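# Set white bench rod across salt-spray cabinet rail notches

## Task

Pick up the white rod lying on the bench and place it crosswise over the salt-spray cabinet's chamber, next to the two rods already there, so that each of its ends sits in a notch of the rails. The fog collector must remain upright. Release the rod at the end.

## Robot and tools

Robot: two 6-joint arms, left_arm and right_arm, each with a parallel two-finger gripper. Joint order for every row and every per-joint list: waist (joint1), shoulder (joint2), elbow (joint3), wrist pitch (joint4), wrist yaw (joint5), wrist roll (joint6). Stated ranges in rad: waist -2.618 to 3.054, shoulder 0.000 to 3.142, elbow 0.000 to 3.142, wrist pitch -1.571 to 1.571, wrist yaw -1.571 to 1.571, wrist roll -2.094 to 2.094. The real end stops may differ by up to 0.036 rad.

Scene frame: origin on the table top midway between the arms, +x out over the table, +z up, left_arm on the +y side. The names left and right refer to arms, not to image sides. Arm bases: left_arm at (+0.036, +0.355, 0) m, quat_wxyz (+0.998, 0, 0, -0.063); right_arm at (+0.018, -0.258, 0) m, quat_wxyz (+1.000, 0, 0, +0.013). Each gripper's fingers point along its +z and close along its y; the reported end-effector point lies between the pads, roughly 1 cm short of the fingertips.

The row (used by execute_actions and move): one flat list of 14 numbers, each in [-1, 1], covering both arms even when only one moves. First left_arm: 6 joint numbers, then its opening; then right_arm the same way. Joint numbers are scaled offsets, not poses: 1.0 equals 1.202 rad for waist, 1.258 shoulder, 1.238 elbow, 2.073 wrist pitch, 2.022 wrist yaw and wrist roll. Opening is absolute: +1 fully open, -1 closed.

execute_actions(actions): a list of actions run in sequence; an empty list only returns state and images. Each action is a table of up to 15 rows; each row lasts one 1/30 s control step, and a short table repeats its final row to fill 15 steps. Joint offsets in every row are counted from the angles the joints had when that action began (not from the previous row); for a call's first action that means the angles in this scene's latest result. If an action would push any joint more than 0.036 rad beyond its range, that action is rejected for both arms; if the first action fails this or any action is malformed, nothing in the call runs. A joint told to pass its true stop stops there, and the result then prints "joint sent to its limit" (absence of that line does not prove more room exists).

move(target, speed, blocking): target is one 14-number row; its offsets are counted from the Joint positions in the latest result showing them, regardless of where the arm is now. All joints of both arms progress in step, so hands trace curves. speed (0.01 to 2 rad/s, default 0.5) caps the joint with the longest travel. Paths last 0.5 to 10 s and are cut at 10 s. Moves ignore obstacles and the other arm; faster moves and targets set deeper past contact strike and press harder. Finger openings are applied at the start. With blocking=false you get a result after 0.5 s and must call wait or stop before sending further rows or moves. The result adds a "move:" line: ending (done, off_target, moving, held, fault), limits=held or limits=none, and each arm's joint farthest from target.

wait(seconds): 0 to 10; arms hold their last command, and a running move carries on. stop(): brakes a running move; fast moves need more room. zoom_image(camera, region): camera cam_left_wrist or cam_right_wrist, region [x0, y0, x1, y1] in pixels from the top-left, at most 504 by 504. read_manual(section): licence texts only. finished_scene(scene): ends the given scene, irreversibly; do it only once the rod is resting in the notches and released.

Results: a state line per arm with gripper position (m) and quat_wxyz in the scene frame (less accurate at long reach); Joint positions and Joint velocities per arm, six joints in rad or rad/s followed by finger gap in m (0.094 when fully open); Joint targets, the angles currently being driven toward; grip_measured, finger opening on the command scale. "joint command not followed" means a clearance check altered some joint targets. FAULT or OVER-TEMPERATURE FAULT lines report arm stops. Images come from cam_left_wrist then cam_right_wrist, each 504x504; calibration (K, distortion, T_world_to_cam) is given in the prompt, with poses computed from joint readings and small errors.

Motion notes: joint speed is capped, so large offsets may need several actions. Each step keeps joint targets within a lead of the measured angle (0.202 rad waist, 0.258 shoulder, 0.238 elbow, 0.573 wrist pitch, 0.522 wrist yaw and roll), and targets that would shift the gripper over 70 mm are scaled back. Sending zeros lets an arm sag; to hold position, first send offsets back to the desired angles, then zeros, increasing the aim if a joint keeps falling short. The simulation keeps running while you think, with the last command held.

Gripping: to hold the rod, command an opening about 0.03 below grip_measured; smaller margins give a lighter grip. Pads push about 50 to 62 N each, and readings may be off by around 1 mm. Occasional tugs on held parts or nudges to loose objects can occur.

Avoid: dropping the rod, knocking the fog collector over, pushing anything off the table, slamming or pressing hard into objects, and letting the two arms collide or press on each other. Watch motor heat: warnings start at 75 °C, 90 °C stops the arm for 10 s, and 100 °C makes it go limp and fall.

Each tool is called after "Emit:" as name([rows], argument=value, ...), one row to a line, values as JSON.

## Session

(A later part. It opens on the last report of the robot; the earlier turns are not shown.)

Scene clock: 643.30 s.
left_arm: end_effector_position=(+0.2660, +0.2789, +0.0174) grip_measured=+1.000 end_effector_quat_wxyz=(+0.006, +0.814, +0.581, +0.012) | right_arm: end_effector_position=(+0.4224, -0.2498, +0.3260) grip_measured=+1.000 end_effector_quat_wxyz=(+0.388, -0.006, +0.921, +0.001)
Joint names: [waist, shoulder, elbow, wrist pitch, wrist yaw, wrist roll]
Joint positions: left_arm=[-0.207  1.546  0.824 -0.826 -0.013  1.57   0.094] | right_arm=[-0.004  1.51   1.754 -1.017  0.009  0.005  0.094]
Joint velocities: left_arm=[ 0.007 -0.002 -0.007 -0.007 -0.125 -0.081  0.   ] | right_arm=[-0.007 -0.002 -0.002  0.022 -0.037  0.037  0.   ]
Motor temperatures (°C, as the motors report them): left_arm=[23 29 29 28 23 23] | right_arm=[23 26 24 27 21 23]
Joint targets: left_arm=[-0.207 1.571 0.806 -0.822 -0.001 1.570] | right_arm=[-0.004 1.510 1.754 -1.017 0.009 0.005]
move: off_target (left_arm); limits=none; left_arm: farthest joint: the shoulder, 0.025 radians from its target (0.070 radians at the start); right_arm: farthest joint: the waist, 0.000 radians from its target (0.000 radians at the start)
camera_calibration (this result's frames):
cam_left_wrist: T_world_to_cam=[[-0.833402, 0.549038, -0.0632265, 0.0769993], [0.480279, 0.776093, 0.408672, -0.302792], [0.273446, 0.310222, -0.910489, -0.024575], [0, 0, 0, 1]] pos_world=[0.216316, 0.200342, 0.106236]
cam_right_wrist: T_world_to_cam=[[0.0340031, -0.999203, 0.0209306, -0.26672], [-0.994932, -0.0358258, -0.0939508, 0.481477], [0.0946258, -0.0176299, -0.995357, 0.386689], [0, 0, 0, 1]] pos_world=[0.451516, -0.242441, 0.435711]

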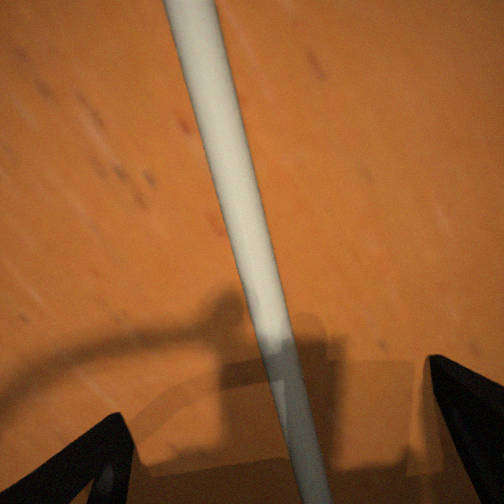

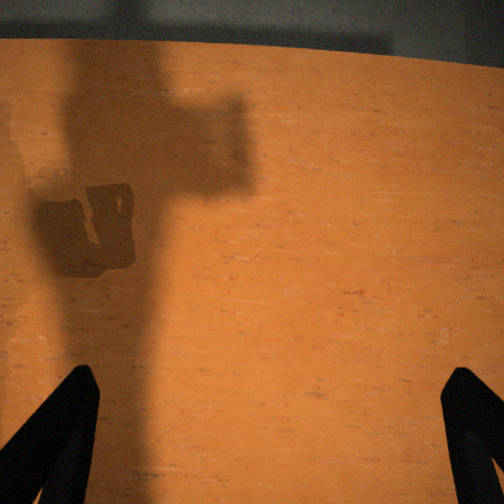

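Emit:
execute_actions([
  [[0,0,0,0,0,0,0.7,0,0,0,0,0,0,1],[0,0,0,0,0,0,0.5,0,0,0,0,0,0,1],[0,0,0,0,0,0,0.3,0,0,0,0,0,0,1],[0,0,0,0,0,0,0.1,0,0,0,0,0,0,1],[0,0,0,0,0,0,-0.1,0,0,0,0,0,0,1],[0,0,0,0,0,0,-0.25,0,0,0,0,0,0,1],[0,0,0,0,0,0,-0.4,0,0,0,0,0,0,1],[0,0,0,0,0,0,-0.5,0,0,0,0,0,0,1],[0,0,0,0,0,0,-0.58,0,0,0,0,0,0,1],[0,0,0,0,0,0,-0.63,0,0,0,0,0,0,1],[0,0,0,0,0,0,-0.67,0,0,0,0,0,0,1],[0,0,0,0,0,0,-0.70,0,0,0,0,0,0,1],[0,0,0,0,0,0,-0.72,0,0,0,0,0,0,1],[0,0,0,0,0,0,-0.74,0,0,0,0,0,0,1],[0,0,0,0,0,0,-0.75,0,0,0,0,0,0,1]],
  [[0,0,0,0,0,0,-0.76,0,0,0,0,0,0,1],[0,0,0,0,0,0,-0.77,0,0,0,0,0,0,1],[0,0,0,0,0,0,-0.78,0,0,0,0,0,0,1],[0,0,0,0,0,0,-0.79,0,0,0,0,0,0,1],[0,0,0,0,0,0,-0.80,0,0,0,0,0,0,1],[0,0,0,0,0,0,-0.81,0,0,0,0,0,0,1],[0,0,0,0,0,0,-0.82,0,0,0,0,0,0,1],[0,0,0,0,0,0,-0.83,0,0,0,0,0,0,1],[0,0,0,0,0,0,-0.84,0,0,0,0,0,0,1],[0,0,0,0,0,0,-0.85,0,0,0,0,0,0,1]],
])

Scene clock: 679.70 s.
left_arm: end_effector_position=(+0.2663, +0.2788, +0.0174) grip_measured=-0.831 end_effector_quat_wxyz=(+0.007, +0.814, +0.581, +0.013) | right_arm: end_effector_position=(+0.4224, -0.2498, +0.3260) grip_measured=+1.000 end_effector_quat_wxyz=(+0.388, -0.006, +0.921, +0.001)
Joint names: [waist, shoulder, elbow, wrist pitch, wrist yaw, wrist roll]
Joint positions: left_arm=[-0.207  1.546  0.824 -0.824 -0.013  1.57   0.008] | right_arm=[-0.004  1.51   1.754 -1.017  0.009  0.005  0.094]
Joint velocities: left_arm=[ 0.002 -0.002  0.007  0.066  0.051 -0.007  0.001] | right_arm=[-0.002 -0.017  0.002  0.022  0.022  0.007  0.   ]
Motor temperatures (°C, as the motors report them): left_arm=[23 28 28 27 23 23] | right_arm=[23 26 24 27 21 23]
Joint targets: left_arm=[-0.207 1.546 0.824 -0.825 -0.013 1.570] | right_arm=[-0.004 1.510 1.754 -1.017 0.009 0.005]
camera_calibration (this result's frames):
cam_left_wrist: T_world_to_cam=[[-0.83331, 0.549006, -0.064702, 0.0773766], [0.479689, 0.776296, 0.408977, -0.302776], [0.274759, 0.309768, -0.910248, -0.0248537], [0, 0, 0, 1]] pos_world=[0.216546, 0.200263, 0.106212]
cam_right_wrist: T_world_to_cam=[[0.0340031, -0.999203, 0.0209306, -0.26672], [-0.994932, -0.0358258, -0.0939508, 0.481477], [0.0946258, -0.0176299, -0.995357, 0.386689], [0, 0, 0, 1]] pos_world=[0.451516, -0.242441, 0.435711]

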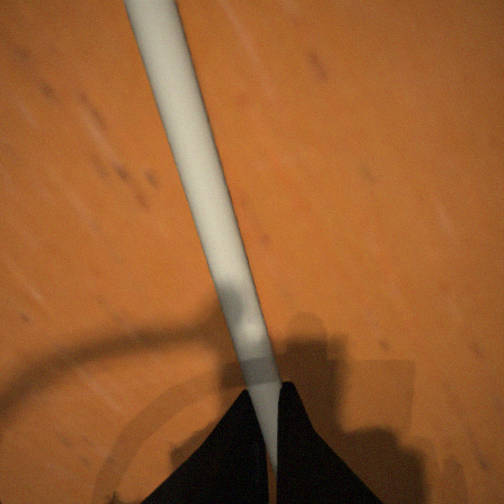

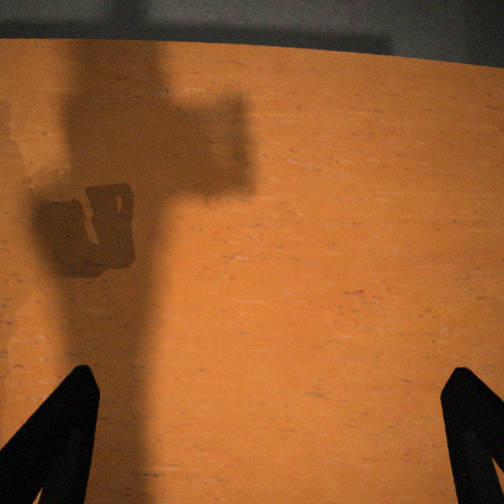

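Emit:
move(target=[0,-0.045,0.115,-0.102,0,0,-0.865, 0,0,0,0,0,0,1], speed=0.3)

Scene clock: 700.47 s.
left_arm: end_effector_position=(+0.2643, +0.2796, +0.0520) grip_measured=-0.831 end_effector_quat_wxyz=(-0.009, +0.814, +0.581, +0.002) | right_arm: end_effector_position=(+0.4224, -0.2498, +0.3260) grip_measured=+1.000 end_effector_quat_wxyz=(+0.388, -0.006, +0.921, +0.001)
Joint names: [waist, shoulder, elbow, wrist pitch, wrist yaw, wrist roll]
Joint positions: left_arm=[-0.207  1.516  0.946 -1.013 -0.013  1.57   0.008] | right_arm=[-0.004  1.51   1.754 -1.017  0.009  0.005  0.094]
Joint velocities: left_arm=[ 0.007 -0.002  0.007 -0.037  0.022 -0.066 -0.   ] | right_arm=[-0.002 -0.002  0.002  0.022 -0.095  0.037  0.   ]
Motor temperatures (°C, as the motors report them): left_arm=[23 29 29 27 23 23] | right_arm=[23 26 24 27 21 23]
Joint targets: left_arm=[-0.207 1.489 0.967 -1.035 -0.013 1.570] | right_arm=[-0.004 1.510 1.754 -1.017 0.009 0.005]
move: off_target (left_arm); limits=none; left_arm: farthest joint: the shoulder, 0.027 radians from its target (0.056 radians at the start); right_arm: farthest joint: the waist, 0.000 radians from its target (0.000 radians at the start)
camera_calibration (this result's frames):
cam_left_wrist: T_world_to_cam=[[-0.834971, 0.549596, -0.0276841, 0.0758126], [0.494248, 0.771102, 0.401398, -0.318555], [0.241954, 0.321473, -0.915485, 0.0126515], [0, 0, 0, 1]] pos_world=[0.217685, 0.199905, 0.141548]
cam_right_wrist: T_world_to_cam=[[0.0340031, -0.999203, 0.0209306, -0.26672], [-0.994932, -0.0358258, -0.0939508, 0.481477], [0.0946258, -0.0176299, -0.995357, 0.386689], [0, 0, 0, 1]] pos_world=[0.451516, -0.242441, 0.435711]

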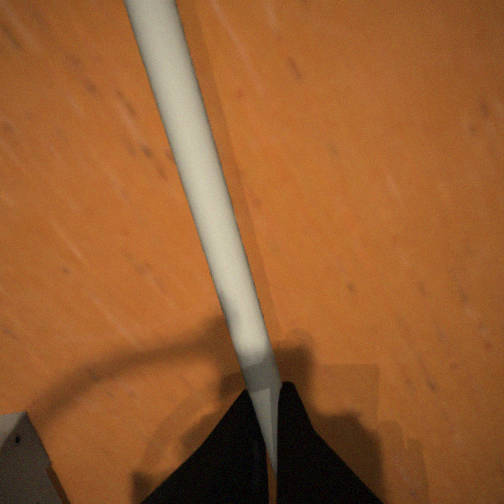

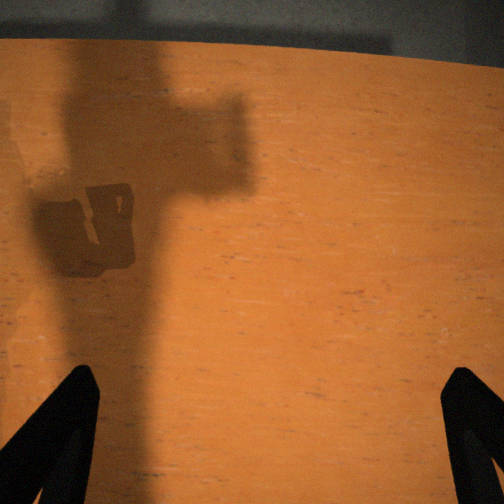

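Emit:
move(target=[0,-0.029,0.781,-0.2055,0,0,-0.865, 0,0,0,0,0,0,1], speed=0.7)

Scene clock: 710.17 s.
left_arm: end_effector_position=(+0.3511, +0.2530, +0.3170) grip_measured=-0.831 end_effector_quat_wxyz=(+0.206, +0.783, +0.563, +0.165) | right_arm: end_effector_position=(+0.4224, -0.2498, +0.3260) grip_measured=+1.000 end_effector_quat_wxyz=(+0.388, -0.006, +0.921, +0.001)
Joint names: [waist, shoulder, elbow, wrist pitch, wrist yaw, wrist roll]
Joint positions: left_arm=[-0.207  1.501  1.893 -1.428 -0.031  1.57   0.008] | right_arm=[-0.004  1.51   1.754 -1.017  0.009  0.005  0.094]
Joint velocities: left_arm=[-0.007 -0.017 -0.002  0.022 -0.051 -0.007 -0.   ] | right_arm=[ 0.007 -0.002 -0.007 -0.037 -0.007  0.007  0.   ]
Motor temperatures (°C, as the motors report them): left_arm=[23 30 30 27 23 23] | right_arm=[23 26 25 27 21 23]
Joint targets: left_arm=[-0.207 1.480 1.913 -1.440 -0.014 1.570] | right_arm=[-0.004 1.510 1.754 -1.017 0.009 0.005]
move: off_target (left_arm); limits=none; left_arm: farthest joint: the shoulder, 0.022 radians from its target (0.034 radians at the start); right_arm: farthest joint: the waist, 0.000 radians from its target (0.000 radians at the start)
camera_calibration (this result's frames):
cam_left_wrist: T_world_to_cam=[[-0.689852, 0.500169, -0.523388, 0.288958], [0.257319, 0.845157, 0.468505, -0.404125], [0.676677, 0.188521, -0.711736, 0.0592099], [0, 0, 0, 1]] pos_world=[0.263261, 0.185859, 0.382713]
cam_right_wrist: T_world_to_cam=[[0.0340031, -0.999203, 0.0209306, -0.26672], [-0.994932, -0.0358258, -0.0939508, 0.481477], [0.0946258, -0.0176299, -0.995357, 0.386689], [0, 0, 0, 1]] pos_world=[0.451516, -0.242441, 0.435711]

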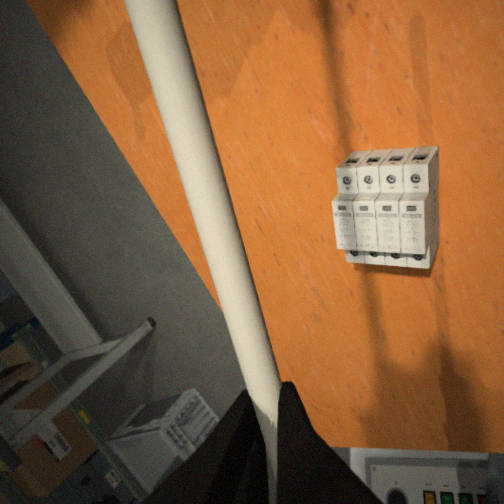

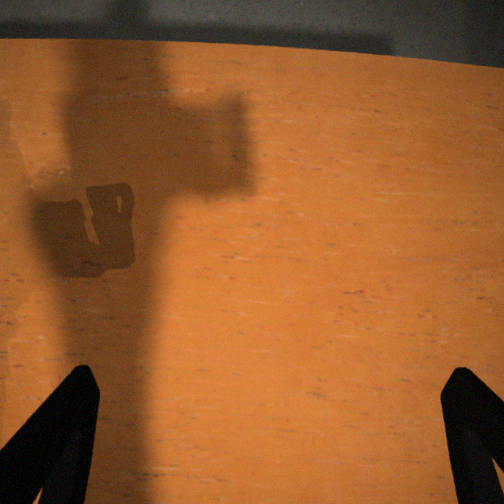

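Emit:
zoom_image(camera="cam_left_wrist", region=[180, 200, 340, 440])

Region (180, 200, 340, 440) of cam_left_wrist's 504x504 image, scaled by 2.100, with more detail than that image has.

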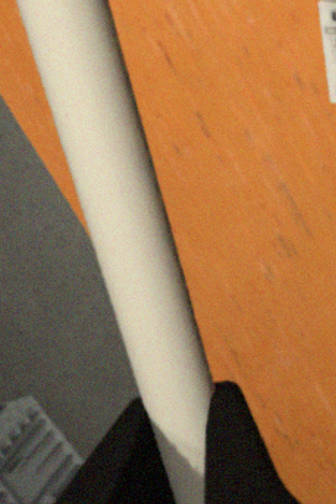

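Emit:
move(target=[0.838,0.127,0.089,0.038,-0.056,-0.098,-0.865, 0,0,0,0,0,0,1], speed=0.8)

Scene clock: 764.53 s.
left_arm: end_effector_position=(+0.3143, +0.6137, +0.3041) grip_measured=-0.830 end_effector_quat_wxyz=(+0.074, +0.315, +0.909, +0.261) | right_arm: end_effector_position=(+0.4224, -0.2498, +0.3260) grip_measured=+1.000 end_effector_quat_wxyz=(+0.388, -0.006, +0.921, +0.001)
Joint names: [waist, shoulder, elbow, wrist pitch, wrist yaw, wrist roll]
Joint positions: left_arm=[ 0.803  1.652  1.977 -1.364 -0.146  1.384  0.008] | right_arm=[-0.004  1.51   1.754 -1.017  0.009  0.005  0.094]
Joint velocities: left_arm=[ 0.002  0.002 -0.007 -0.081  0.007  0.037 -0.   ] | right_arm=[ 0.002 -0.007  0.002 -0.022  0.037 -0.007  0.   ]
Motor temperatures (°C, as the motors report them): left_arm=[23 30 31 28 23 23] | right_arm=[23 26 25 27 21 23]
Joint targets: left_arm=[0.800 1.661 2.003 -1.350 -0.144 1.371] | right_arm=[-0.004 1.510 1.754 -1.017 0.009 0.005]
move: off_target (left_arm); limits=none; left_arm: farthest joint: the elbow, 0.026 radians from its target (0.110 radians at the start); right_arm: farthest joint: the waist, 0.000 radians from its target (0.000 radians at the start)
camera_calibration (this result's frames):
cam_left_wrist: T_world_to_cam=[[-0.699899, -0.473874, -0.534402, 0.680759], [-0.712106, 0.520787, 0.470836, -0.190458], [0.0551928, 0.710088, -0.701946, -0.120854], [0, 0, 0, 1]] pos_world=[0.347507, 0.507599, 0.36864]
cam_right_wrist: T_world_to_cam=[[0.0340031, -0.999203, 0.0209306, -0.26672], [-0.994932, -0.0358258, -0.0939508, 0.481477], [0.0946258, -0.0176299, -0.995357, 0.386689], [0, 0, 0, 1]] pos_world=[0.451516, -0.242441, 0.435711]

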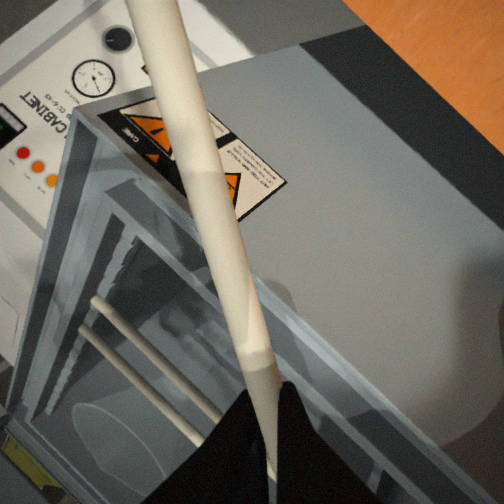

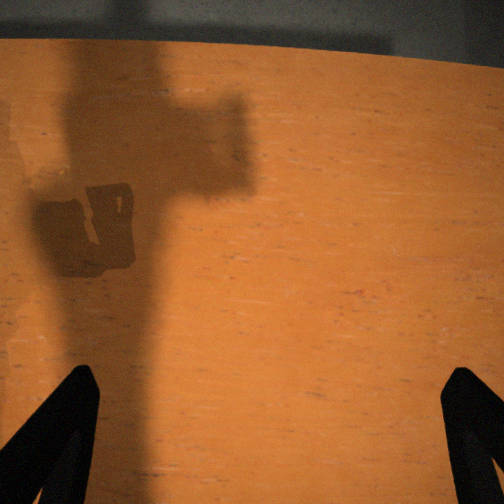

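Emit:
execute_actions(actions=[])

Scene clock: 780.33 s.
left_arm: end_effector_position=(+0.3143, +0.6137, +0.3041) grip_measured=-0.830 end_effector_quat_wxyz=(+0.074, +0.315, +0.909, +0.261) | right_arm: end_effector_position=(+0.4224, -0.2498, +0.3260) grip_measured=+1.000 end_effector_quat_wxyz=(+0.388, -0.006, +0.921, +0.001)
Joint names: [waist, shoulder, elbow, wrist pitch, wrist yaw, wrist roll]
Joint positions: left_arm=[ 0.803  1.652  1.977 -1.364 -0.146  1.384  0.008] | right_arm=[-0.004  1.51   1.754 -1.017  0.009  0.005  0.094]
Joint velocities: left_arm=[-0.007  0.012  0.002  0.022 -0.007 -0.007 -0.001] | right_arm=[-0.007 -0.007 -0.007 -0.037  0.051 -0.051  0.   ]
Motor temperatures (°C, as the motors report them): left_arm=[23 30 31 29 23 23] | right_arm=[23 26 25 27 21 23]
Joint targets: left_arm=[0.800 1.661 2.003 -1.350 -0.144 1.372] | right_arm=[-0.004 1.510 1.754 -1.017 0.009 0.005]
camera_calibration (this result's frames):
cam_left_wrist: T_world_to_cam=[[-0.699658, -0.474162, -0.534462, 0.680879], [-0.712352, 0.520609, 0.47066, -0.190218], [0.0550763, 0.710026, -0.702019, -0.120757], [0, 0, 0, 1]] pos_world=[0.347531, 0.507617, 0.368658]
cam_right_wrist: T_world_to_cam=[[0.0340031, -0.999203, 0.0209306, -0.26672], [-0.994932, -0.0358258, -0.0939508, 0.481477], [0.0946258, -0.0176299, -0.995357, 0.386689], [0, 0, 0, 1]] pos_world=[0.451516, -0.242441, 0.435711]

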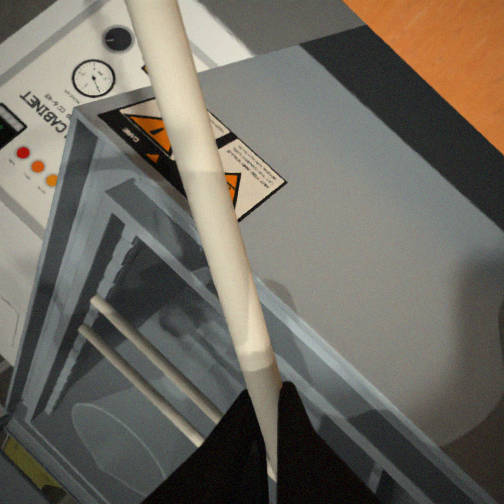

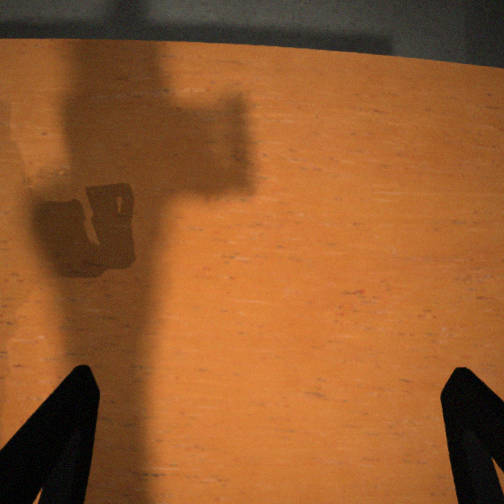

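Emit:
move(target=[0.471,0.082,0.072,0.028,-0.031,-0.061,-0.865, 0,0,0,0,0,0,1], speed=0.3)

Scene clock: 789.07 s.
left_arm: end_effector_position=(+0.1324, +0.7539, +0.2974) grip_measured=-0.830 end_effector_quat_wxyz=(-0.012, -0.012, +0.959, +0.284) | right_arm: end_effector_position=(+0.4224, -0.2498, +0.3260) grip_measured=+1.000 end_effector_quat_wxyz=(+0.388, -0.006, +0.921, +0.001)
Joint names: [waist, shoulder, elbow, wrist pitch, wrist yaw, wrist roll]
Joint positions: left_arm=[ 1.367  1.744  2.038 -1.323 -0.206  1.274  0.008] | right_arm=[-0.004  1.51   1.754 -1.017  0.009  0.005  0.094]
Joint velocities: left_arm=[-0.002  0.002 -0.002 -0.007  0.007 -0.095  0.   ] | right_arm=[ 0.007 -0.022 -0.002 -0.066  0.007 -0.11   0.   ]
Motor temperatures (°C, as the motors report them): left_arm=[23 30 31 29 23 23] | right_arm=[23 26 25 27 21 23]
Joint targets: left_arm=[1.369 1.755 2.066 -1.306 -0.209 1.261] | right_arm=[-0.004 1.510 1.754 -1.017 0.009 0.005]
move: off_target (left_arm); limits=none; left_arm: farthest joint: the elbow, 0.028 radians from its target (0.089 radians at the start); right_arm: farthest joint: the waist, 0.000 radians from its target (0.000 radians at the start)
camera_calibration (this result's frames):
cam_left_wrist: T_world_to_cam=[[-0.232882, -0.795601, -0.559271, 0.804311], [-0.886498, -0.0627827, 0.458453, 0.0768924], [-0.399858, 0.602558, -0.690678, -0.0770953], [0, 0, 0, 1]] pos_world=[0.224647, 0.691193, 0.361329]
cam_right_wrist: T_world_to_cam=[[0.0340031, -0.999203, 0.0209306, -0.26672], [-0.994932, -0.0358258, -0.0939508, 0.481477], [0.0946258, -0.0176299, -0.995357, 0.386689], [0, 0, 0, 1]] pos_world=[0.451516, -0.242441, 0.435711]

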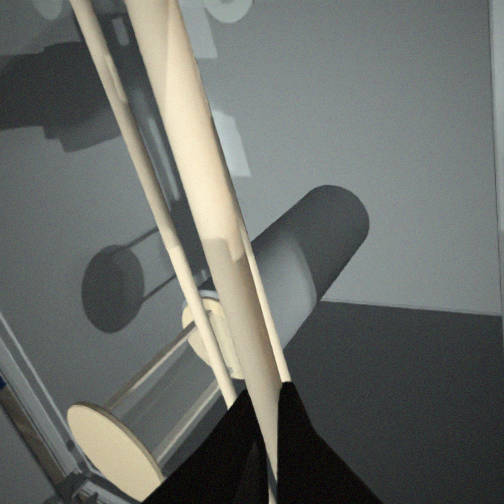

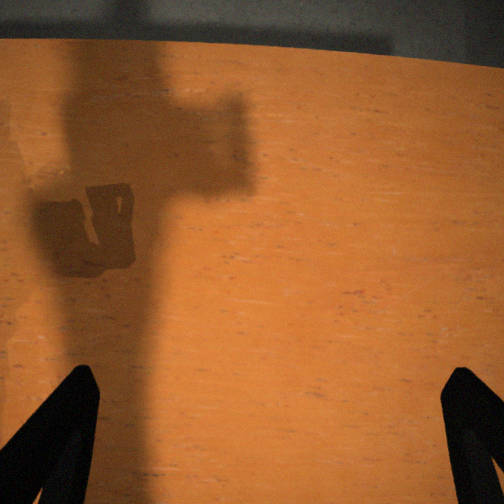

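Emit:
move(target=[0.002,0.009,0.023,0.008,-0.0015,-0.0064,-0.865, 0.938,0.428,0.275,0.42,-0.004,-0.002,1], speed=0.6)

Scene clock: 836.37 s.
left_arm: end_effector_position=(+0.1324, +0.7539, +0.2974) grip_measured=-0.830 end_effector_quat_wxyz=(-0.012, -0.012, +0.959, +0.284) | right_arm: end_effector_position=(+0.2711, +0.3225, +0.3709) grip_measured=+1.000 end_effector_quat_wxyz=(+0.539, -0.417, +0.640, +0.355)
Joint names: [waist, shoulder, elbow, wrist pitch, wrist yaw, wrist roll]
Joint positions: left_arm=[ 1.367  1.744  2.038 -1.323 -0.206  1.273  0.008] | right_arm=[ 1.13   2.059  2.063 -0.171 -0.003  0.005  0.094]
Joint velocities: left_arm=[ 0.012  0.002 -0.007 -0.022  0.037 -0.007 -0.   ] | right_arm=[ 0.002  0.012  0.002 -0.037 -0.007  0.037  0.   ]
Motor temperatures (°C, as the motors report them): left_arm=[23 31 32 30 23 23] | right_arm=[23 27 25 27 21 23]
Joint targets: left_arm=[1.369 1.755 2.067 -1.306 -0.209 1.261] | right_arm=[1.124 2.048 2.094 -0.146 0.001 0.001]
move: off_target (left_arm, right_arm); limits=none; left_arm: farthest joint: the elbow, 0.028 radians from its target (0.028 radians at the start); right_arm: farthest joint: the elbow, 0.032 radians from its target (0.340 radians at the start)
camera_calibration (this result's frames):
cam_left_wrist: T_world_to_cam=[[-0.232442, -0.795468, -0.559644, 0.804356], [-0.88663, -0.0632369, 0.458136, 0.0773522], [-0.399823, 0.602688, -0.690586, -0.0772269], [0, 0, 0, 1]] pos_world=[0.224672, 0.691275, 0.361384]
cam_right_wrist: T_world_to_cam=[[0.91878, -0.394174, 0.0216876, -0.125942], [-0.288905, -0.708814, -0.643519, 0.585129], [0.269031, 0.584987, -0.765122, 0.128771], [0, 0, 0, 1]] pos_world=[0.250116, 0.289775, 0.477799]

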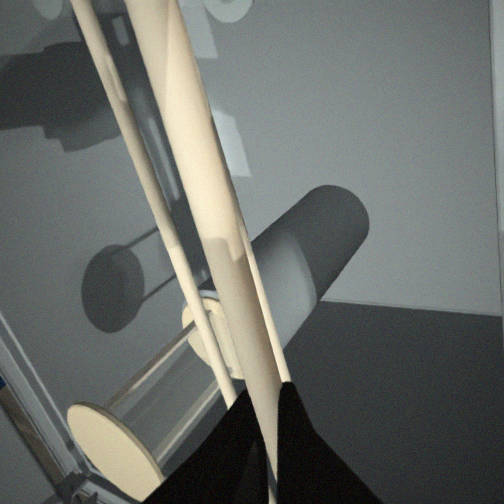

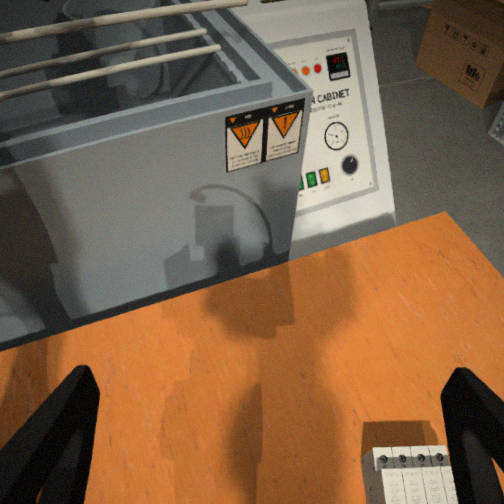

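Emit:
move(target=[0.002,0.009,0.023,0.008,-0.0015,-0.0064,-0.865, 0,-0.008,0.03,0.17,0,0,1], speed=0.6)

Scene clock: 857.57 s.
left_arm: end_effector_position=(+0.1324, +0.7539, +0.2974) grip_measured=-0.830 end_effector_quat_wxyz=(-0.012, -0.012, +0.959, +0.284) | right_arm: end_effector_position=(+0.2711, +0.3226, +0.4564) grip_measured=+1.000 end_effector_quat_wxyz=(+0.639, -0.352, +0.540, +0.421)
Joint names: [waist, shoulder, elbow, wrist pitch, wrist yaw, wrist roll]
Joint positions: left_arm=[ 1.367  1.744  2.038 -1.323 -0.206  1.273  0.008] | right_arm=[ 1.13   2.063  2.075  0.158 -0.003  0.005  0.094]
Joint velocities: left_arm=[ 0.002 -0.002 -0.012  0.037  0.007  0.037 -0.   ] | right_arm=[-0.007 -0.007  0.002  0.007  0.022 -0.037  0.   ]
Motor temperatures (°C, as the motors report them): left_arm=[23 31 32 30 23 23] | right_arm=[23 30 26 29 21 23]
Joint targets: left_arm=[1.369 1.755 2.067 -1.306 -0.209 1.260] | right_arm=[1.130 2.049 2.100 0.182 -0.003 0.005]
move: off_target (left_arm, right_arm); limits=none; left_arm: farthest joint: the elbow, 0.028 radians from its target (0.028 radians at the start); right_arm: farthest joint: the elbow, 0.025 radians from its target (0.038 radians at the start)
camera_calibration (this result's frames):
cam_left_wrist: T_world_to_cam=[[-0.232072, -0.795536, -0.559702, 0.804376], [-0.886705, -0.0635257, 0.457951, 0.0776348], [-0.399872, 0.602568, -0.690663, -0.0771071], [0, 0, 0, 1]] pos_world=[0.224679, 0.691303, 0.361402]
cam_right_wrist: T_world_to_cam=[[0.915692, -0.401204, 0.0233149, -0.125435], [-0.18568, -0.473812, -0.860828, 0.635624], [0.356415, 0.783924, -0.508361, -0.0109477], [0, 0, 0, 1]] pos_world=[0.236784, 0.259423, 0.544522]

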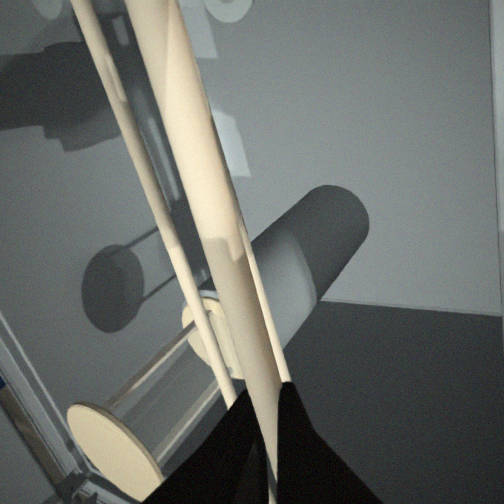

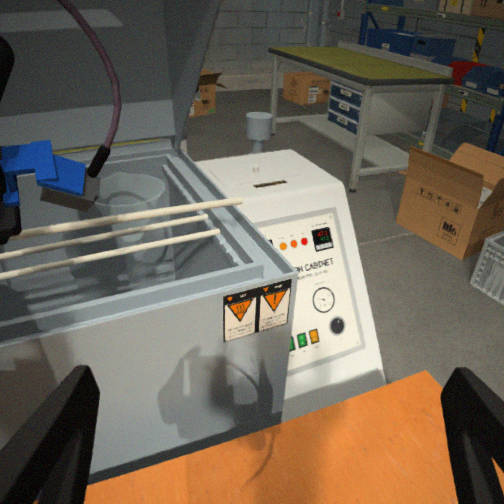

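Emit:
zoom_image(camera="cam_right_wrist", region=[100,150,320,320])

Emit:
zoom_image(camera="cam_right_wrist", region=[0,0,250,330])

Region (100, 150, 320, 320) of cam_right_wrist's 504x504 image, scaled by 2.291, with more detail than that image has; it fills the top 389 rows of this view, and the rest is white.

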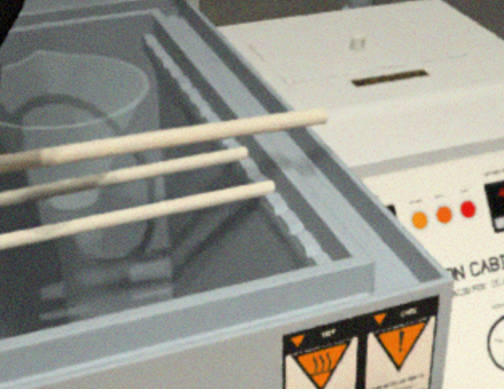

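Region (0, 0, 250, 330) of cam_right_wrist's 504x504 image, scaled by 1.527, with more detail than that image has; it fills the left 382 columns of this view, and the rest is white.

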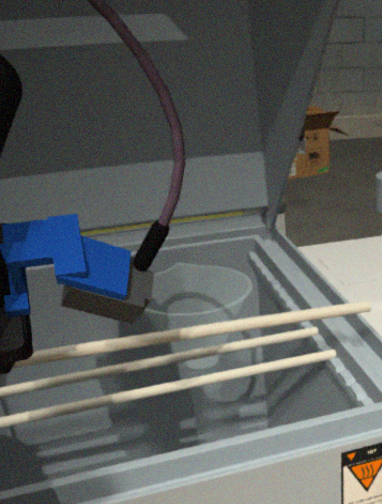

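Emit:
zoom_image(camera="cam_right_wrist", region=[170,180,270,280])

Region (170, 180, 270, 280) of cam_right_wrist's 504x504 image, scaled by 5.040, with more detail than that image has.

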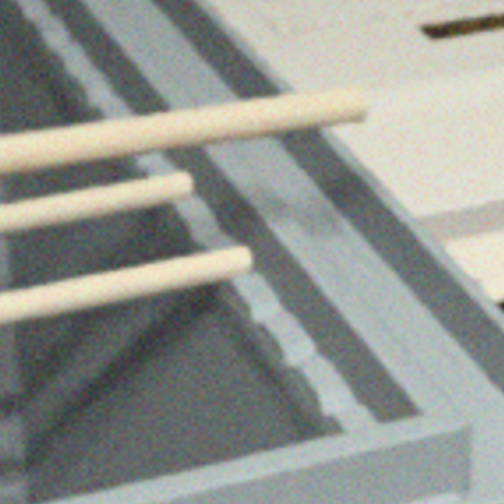

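Emit:
move(target=[0.0166,0.034,-0.051,0.076,0.004,0,-0.865, 0,-0.011,0.020,0.0116,0,0,1], speed=0.15)

Scene clock: 950.47 s.
left_arm: end_effector_position=(+0.1367, +0.7830, +0.2818) grip_measured=-0.830 end_effector_quat_wxyz=(-0.006, -0.021, +0.952, +0.305) | right_arm: end_effector_position=(+0.2711, +0.3226, +0.4565) grip_measured=+1.000 end_effector_quat_wxyz=(+0.639, -0.352, +0.540, +0.421)
Joint names: [waist, shoulder, elbow, wrist pitch, wrist yaw, wrist roll]
Joint positions: left_arm=[ 1.379  1.778  1.981 -1.184 -0.206  1.273  0.008] | right_arm=[ 1.13   2.063  2.075  0.158 -0.003  0.005  0.094]
Joint velocities: left_arm=[ 0.002  0.002 -0.007 -0.022 -0.007 -0.037 -0.   ] | right_arm=[-0.007 -0.002 -0.002 -0.051 -0.037  0.022  0.   ]
Motor temperatures (°C, as the motors report them): left_arm=[23 31 33 31 23 23] | right_arm=[23 33 27 30 21 23]
Joint targets: left_arm=[1.387 1.787 1.975 -1.165 -0.198 1.273] | right_arm=[1.130 2.049 2.100 0.182 -0.003 0.005]
move: off_target (right_arm); limits=none; left_arm: farthest joint: the wrist pitch, 0.018 radians from its target (0.157 radians at the start); right_arm: farthest joint: the elbow, 0.025 radians from its target (0.025 radians at the start)
camera_calibration (this result's frames):
cam_left_wrist: T_world_to_cam=[[-0.213654, -0.771851, -0.59883, 0.809748], [-0.892604, -0.0948689, 0.440747, 0.120623], [-0.397002, 0.628686, -0.668688, -0.130708], [0, 0, 0, 1]] pos_world=[0.228783, 0.718623, 0.344334]
cam_right_wrist: T_world_to_cam=[[0.915688, -0.401213, 0.0233153, -0.125433], [-0.185548, -0.473511, -0.861022, 0.635652], [0.356493, 0.784102, -0.508033, -0.0111148], [0, 0, 0, 1]] pos_world=[0.236764, 0.259378, 0.544588]

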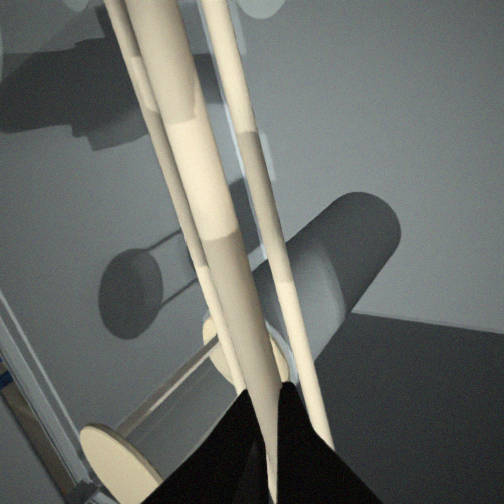

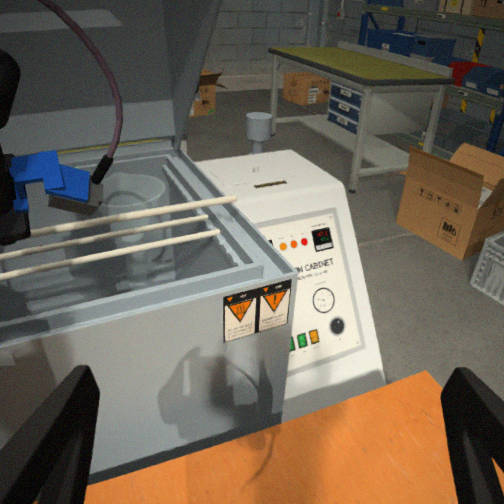

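Emit:
zoom_image(camera="cam_right_wrist", region=[170,170,270,270])

Region (170, 170, 270, 270) of cam_right_wrist's 504x504 image, scaled by 5.040, with more detail than that image has.

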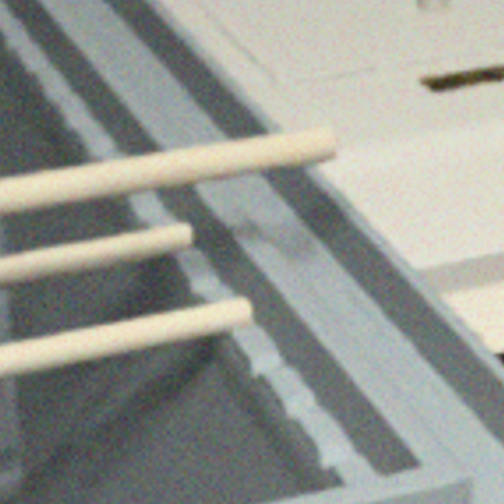

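Emit:
zoom_image(camera="cam_left_wrist", region=[0,270,240,504])

Region (0, 270, 240, 504) of cam_left_wrist's 504x504 image, scaled by 2.100, with more detail than that image has; it fills the top 491 rows of this view, and the rest is white.

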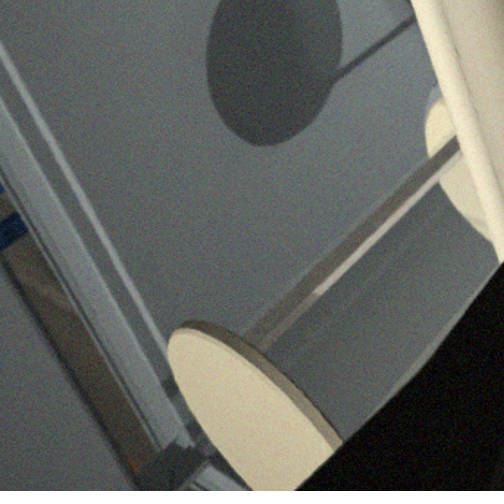

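Emit:
move(target=[0.0067,0.0072,-0.0048,0.0092,0.004,0,-0.865, 0.25,-0.4475,-0.044,-0.284,0,0,1], speed=0.5)

Scene clock: 1004.03 s.
left_arm: end_effector_position=(+0.1368, +0.7832, +0.2820) grip_measured=-0.830 end_effector_quat_wxyz=(-0.006, -0.021, +0.952, +0.306) | right_arm: end_effector_position=(+0.0676, +0.1694, +0.5826) grip_measured=+1.000 end_effector_quat_wxyz=(+0.554, -0.444, +0.502, +0.495)
Joint names: [waist, shoulder, elbow, wrist pitch, wrist yaw, wrist roll]
Joint positions: left_arm=[ 1.379  1.778  1.981 -1.183 -0.206  1.273  0.008] | right_arm=[ 1.424  1.501  2.027 -0.422 -0.002  0.005  0.094]
Joint velocities: left_arm=[ 0.002  0.002 -0.007 -0.081  0.037 -0.022  0.   ] | right_arm=[-0.027  0.007 -0.002  0.007 -0.007 -0.022  0.   ]
Motor temperatures (°C, as the motors report them): left_arm=[23 32 31 32 23 23] | right_arm=[23 33 27 30 21 23]
Joint targets: left_arm=[1.387 1.787 1.975 -1.165 -0.198 1.273] | right_arm=[1.430 1.500 2.020 -0.431 -0.003 0.005]
move: done; limits=none; left_arm: farthest joint: the wrist pitch, 0.018 radians from its target (0.019 radians at the start); right_arm: farthest joint: the wrist pitch, 0.008 radians from its target (0.589 radians at the start)
camera_calibration (this result's frames):
cam_left_wrist: T_world_to_cam=[[-0.21344, -0.7712, -0.599745, 0.809746], [-0.892761, -0.0953479, 0.440325, 0.121156], [-0.396763, 0.629412, -0.668146, -0.131469], [0, 0, 0, 1]] pos_world=[0.228833, 0.718776, 0.344453]
cam_right_wrist: T_world_to_cam=[[0.992819, -0.117365, 0.0231624, -0.056663], [-0.0472842, -0.562848, -0.825207, 0.618859], [0.109887, 0.818186, -0.564355, 0.289349], [0, 0, 0, 1]] pos_world=[0.0537226, 0.104932, 0.675295]

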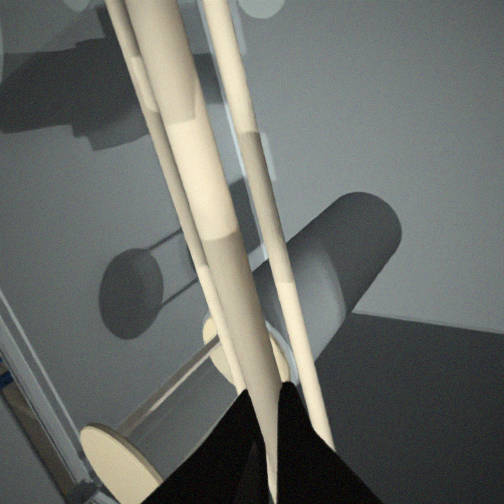

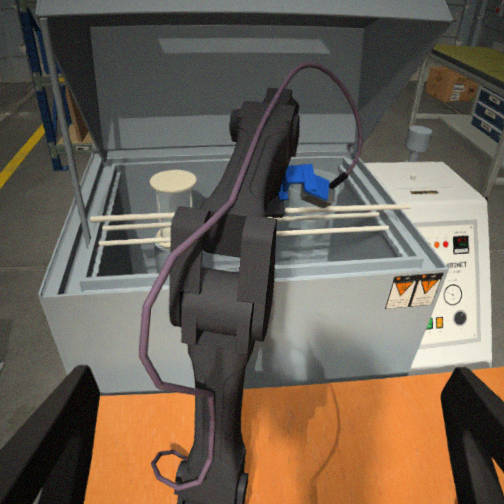

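Emit:
zoom_image(camera="cam_right_wrist", region=[40,150,200,300])

Emit:
zoom_image(camera="cam_right_wrist", region=[310,150,470,300])

Region (40, 150, 200, 300) of cam_right_wrist's 504x504 image, scaled by 3.150, with more detail than that image has; it fills the top 472 rows of this view, and the rest is white.

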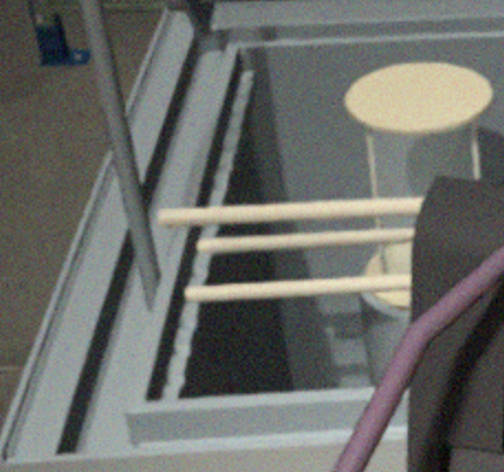

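Region (310, 150, 470, 300) of cam_right_wrist's 504x504 image, scaled by 3.150, with more detail than that image has; it fills the top 472 rows of this view, and the rest is white.

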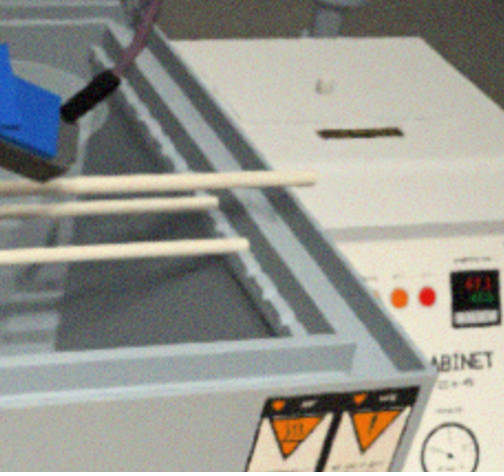

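Emit:
move(target=[0.049,0.068,-0.0105,0.039,0.024,0.019,-0.865, 0.005,0,-0.005,-0.004,0,0,1], speed=0.1)

Scene clock: 1062.57 s.
left_arm: end_effector_position=(+0.1259, +0.8098, +0.2542) grip_measured=-0.830 end_effector_quat_wxyz=(-0.007, -0.023, +0.956, +0.293) | right_arm: end_effector_position=(+0.0676, +0.1694, +0.5825) grip_measured=+1.000 end_effector_quat_wxyz=(+0.554, -0.444, +0.502, +0.495)
Joint names: [waist, shoulder, elbow, wrist pitch, wrist yaw, wrist roll]
Joint positions: left_arm=[ 1.432  1.854  1.974 -1.12  -0.173  1.31   0.008] | right_arm=[ 1.424  1.501  2.027 -0.423 -0.002  0.005  0.094]
Joint velocities: left_arm=[ 0.012 -0.017  0.007  0.051  0.022  0.022 -0.   ] | right_arm=[-0.007  0.002  0.007 -0.037 -0.022 -0.007  0.   ]
Motor temperatures (°C, as the motors report them): left_arm=[23 33 31 32 23 23] | right_arm=[23 29 25 30 21 23]
Joint targets: left_arm=[1.438 1.863 1.968 -1.102 -0.157 1.311] | right_arm=[1.430 1.501 2.021 -0.430 -0.002 0.005]
move: done; limits=none; left_arm: farthest joint: the wrist pitch, 0.018 radians from its target (0.081 radians at the start); right_arm: farthest joint: the elbow, 0.007 radians from its target (0.007 radians at the start)
camera_calibration (this result's frames):
cam_left_wrist: T_world_to_cam=[[-0.210522, -0.78868, -0.577636, 0.819425], [-0.891931, -0.0869147, 0.443739, 0.118437], [-0.400173, 0.608629, -0.685151, -0.149521], [0, 0, 0, 1]] pos_world=[0.218311, 0.747561, 0.31833]
cam_right_wrist: T_world_to_cam=[[0.99282, -0.117356, 0.0231616, -0.056662], [-0.0473218, -0.56316, -0.824992, 0.618716], [0.109861, 0.817972, -0.56467, 0.289509], [0, 0, 0, 1]] pos_world=[0.053728, 0.104977, 0.675225]

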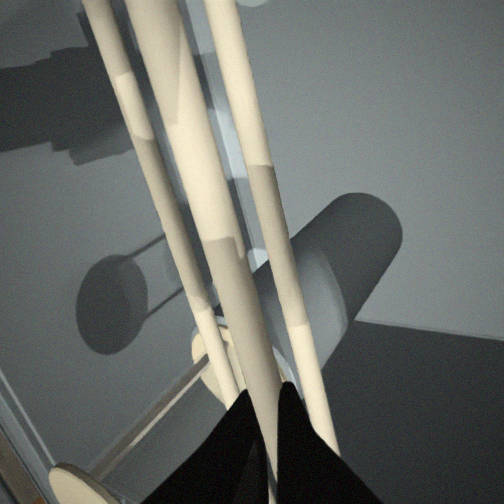

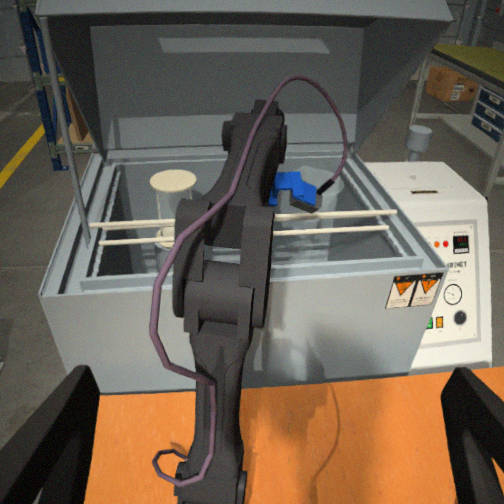

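Emit:
zoom_image(camera="cam_right_wrist", region=[60,190,160,290])

Emit:
zoom_image(camera="cam_right_wrist", region=[340,180,440,280])

Region (60, 190, 160, 290) of cam_right_wrist's 504x504 image, scaled by 5.040, with more detail than that image has.

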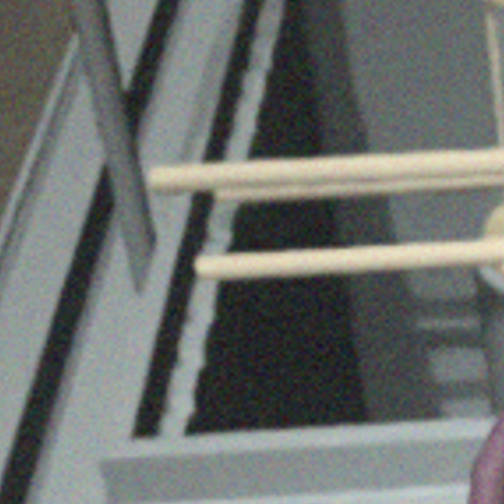

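Region (340, 180, 440, 280) of cam_right_wrist's 504x504 image, scaled by 5.040, with more detail than that image has.

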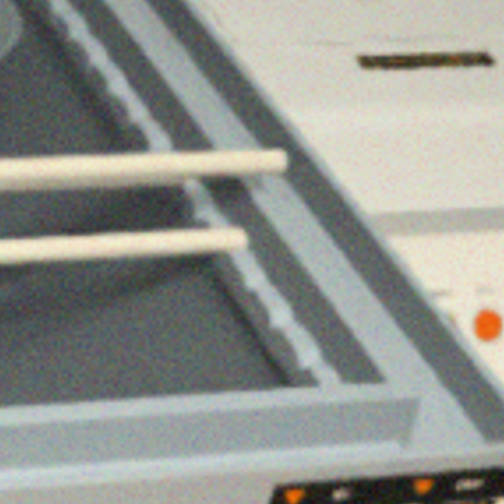

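Emit:
zoom_image(camera="cam_left_wrist", region=[60,0,260,100])

Emit:
zoom_image(camera="cam_left_wrist", region=[160,280,360,380])

Region (60, 0, 260, 100) of cam_left_wrist's 504x504 image, scaled by 2.520, with more detail than that image has.

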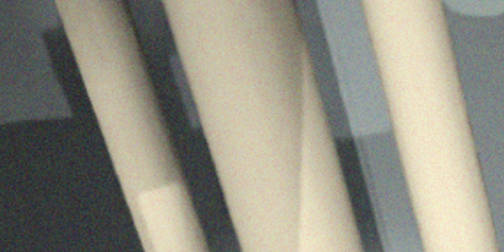

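Region (160, 280, 360, 380) of cam_left_wrist's 504x504 image, scaled by 2.520, with more detail than that image has.

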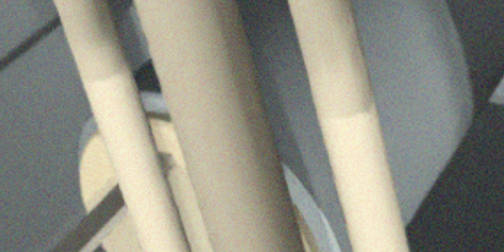

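Emit:
move(target=[-0.0125,-0.0378,-0.1228,0.0634,0.004,0.0,-0.865, 0.005,0,-0.005,-0.004,0,0,1], speed=0.08)

Scene clock: 1126.53 s.
left_arm: end_effector_position=(+0.1298, +0.8115, +0.2211) grip_measured=-0.830 end_effector_quat_wxyz=(-0.008, -0.018, +0.958, +0.285) | right_arm: end_effector_position=(+0.0676, +0.1694, +0.5823) grip_measured=+1.000 end_effector_quat_wxyz=(+0.554, -0.444, +0.502, +0.495)
Joint names: [waist, shoulder, elbow, wrist pitch, wrist yaw, wrist roll]
Joint positions: left_arm=[ 1.425  1.839  1.828 -1.005 -0.172  1.31   0.008] | right_arm=[ 1.424  1.501  2.027 -0.424 -0.002  0.005  0.094]
Joint velocities: left_arm=[-0.012 -0.012 -0.007  0.066  0.066 -0.051 -0.001] | right_arm=[ 0.002 -0.007  0.012  0.066 -0.022 -0.066  0.   ]
Motor temperatures (°C, as the motors report them): left_arm=[23 35 31 32 23 23] | right_arm=[23 29 25 30 21 23]
Joint targets: left_arm=[1.417 1.807 1.822 -0.989 -0.165 1.310] | right_arm=[1.430 1.501 2.021 -0.431 -0.002 0.005]
move: off_target (left_arm); limits=none; left_arm: farthest joint: the shoulder, 0.033 radians from its target (0.048 radians at the start); right_arm: farthest joint: the wrist pitch, 0.008 radians from its target (0.008 radians at the start)
camera_calibration (this result's frames):
cam_left_wrist: T_world_to_cam=[[-0.2189, -0.796599, -0.563484, 0.806832], [-0.890691, -0.0726805, 0.448761, 0.123905], [-0.398436, 0.600124, -0.693614, -0.163074], [0, 0, 0, 1]] pos_world=[0.222002, 0.749591, 0.285922]
cam_right_wrist: T_world_to_cam=[[0.992822, -0.117338, 0.02316, -0.0566598], [-0.0473969, -0.563785, -0.82456, 0.618431], [0.10981, 0.817544, -0.5653, 0.289829], [0, 0, 0, 1]] pos_world=[0.0537388, 0.105066, 0.675087]

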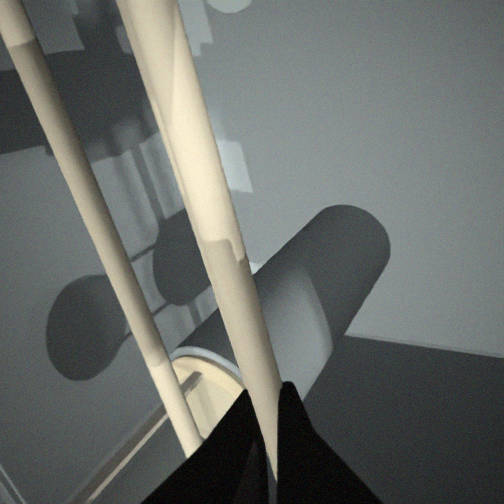

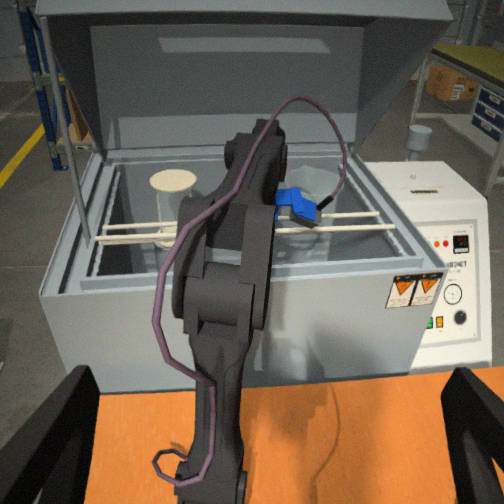

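Emit:
zoom_image(camera="cam_right_wrist", region=[60,190,160,290])

Emit:
zoom_image(camera="cam_right_wrist", region=[340,180,440,280])

Region (60, 190, 160, 290) of cam_right_wrist's 504x504 image, scaled by 5.040, with more detail than that image has.

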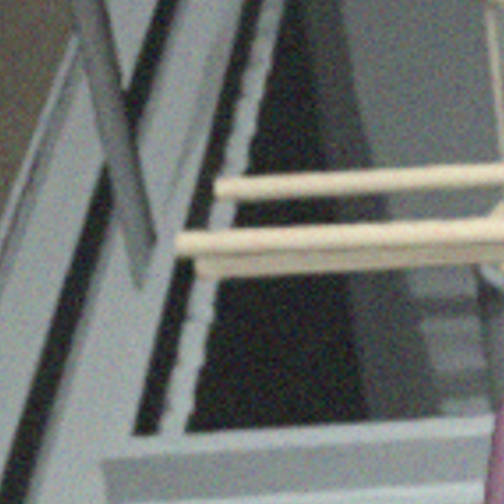

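Region (340, 180, 440, 280) of cam_right_wrist's 504x504 image, scaled by 5.040, with more detail than that image has.

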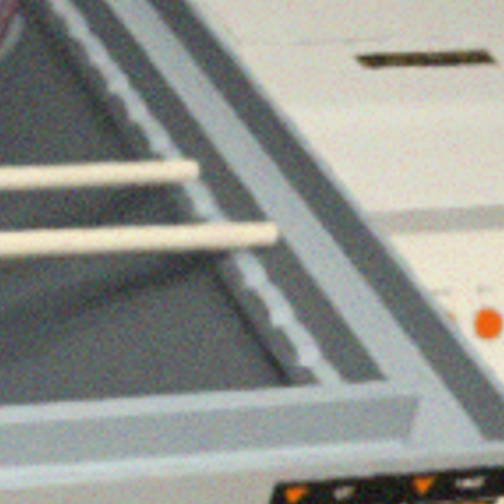

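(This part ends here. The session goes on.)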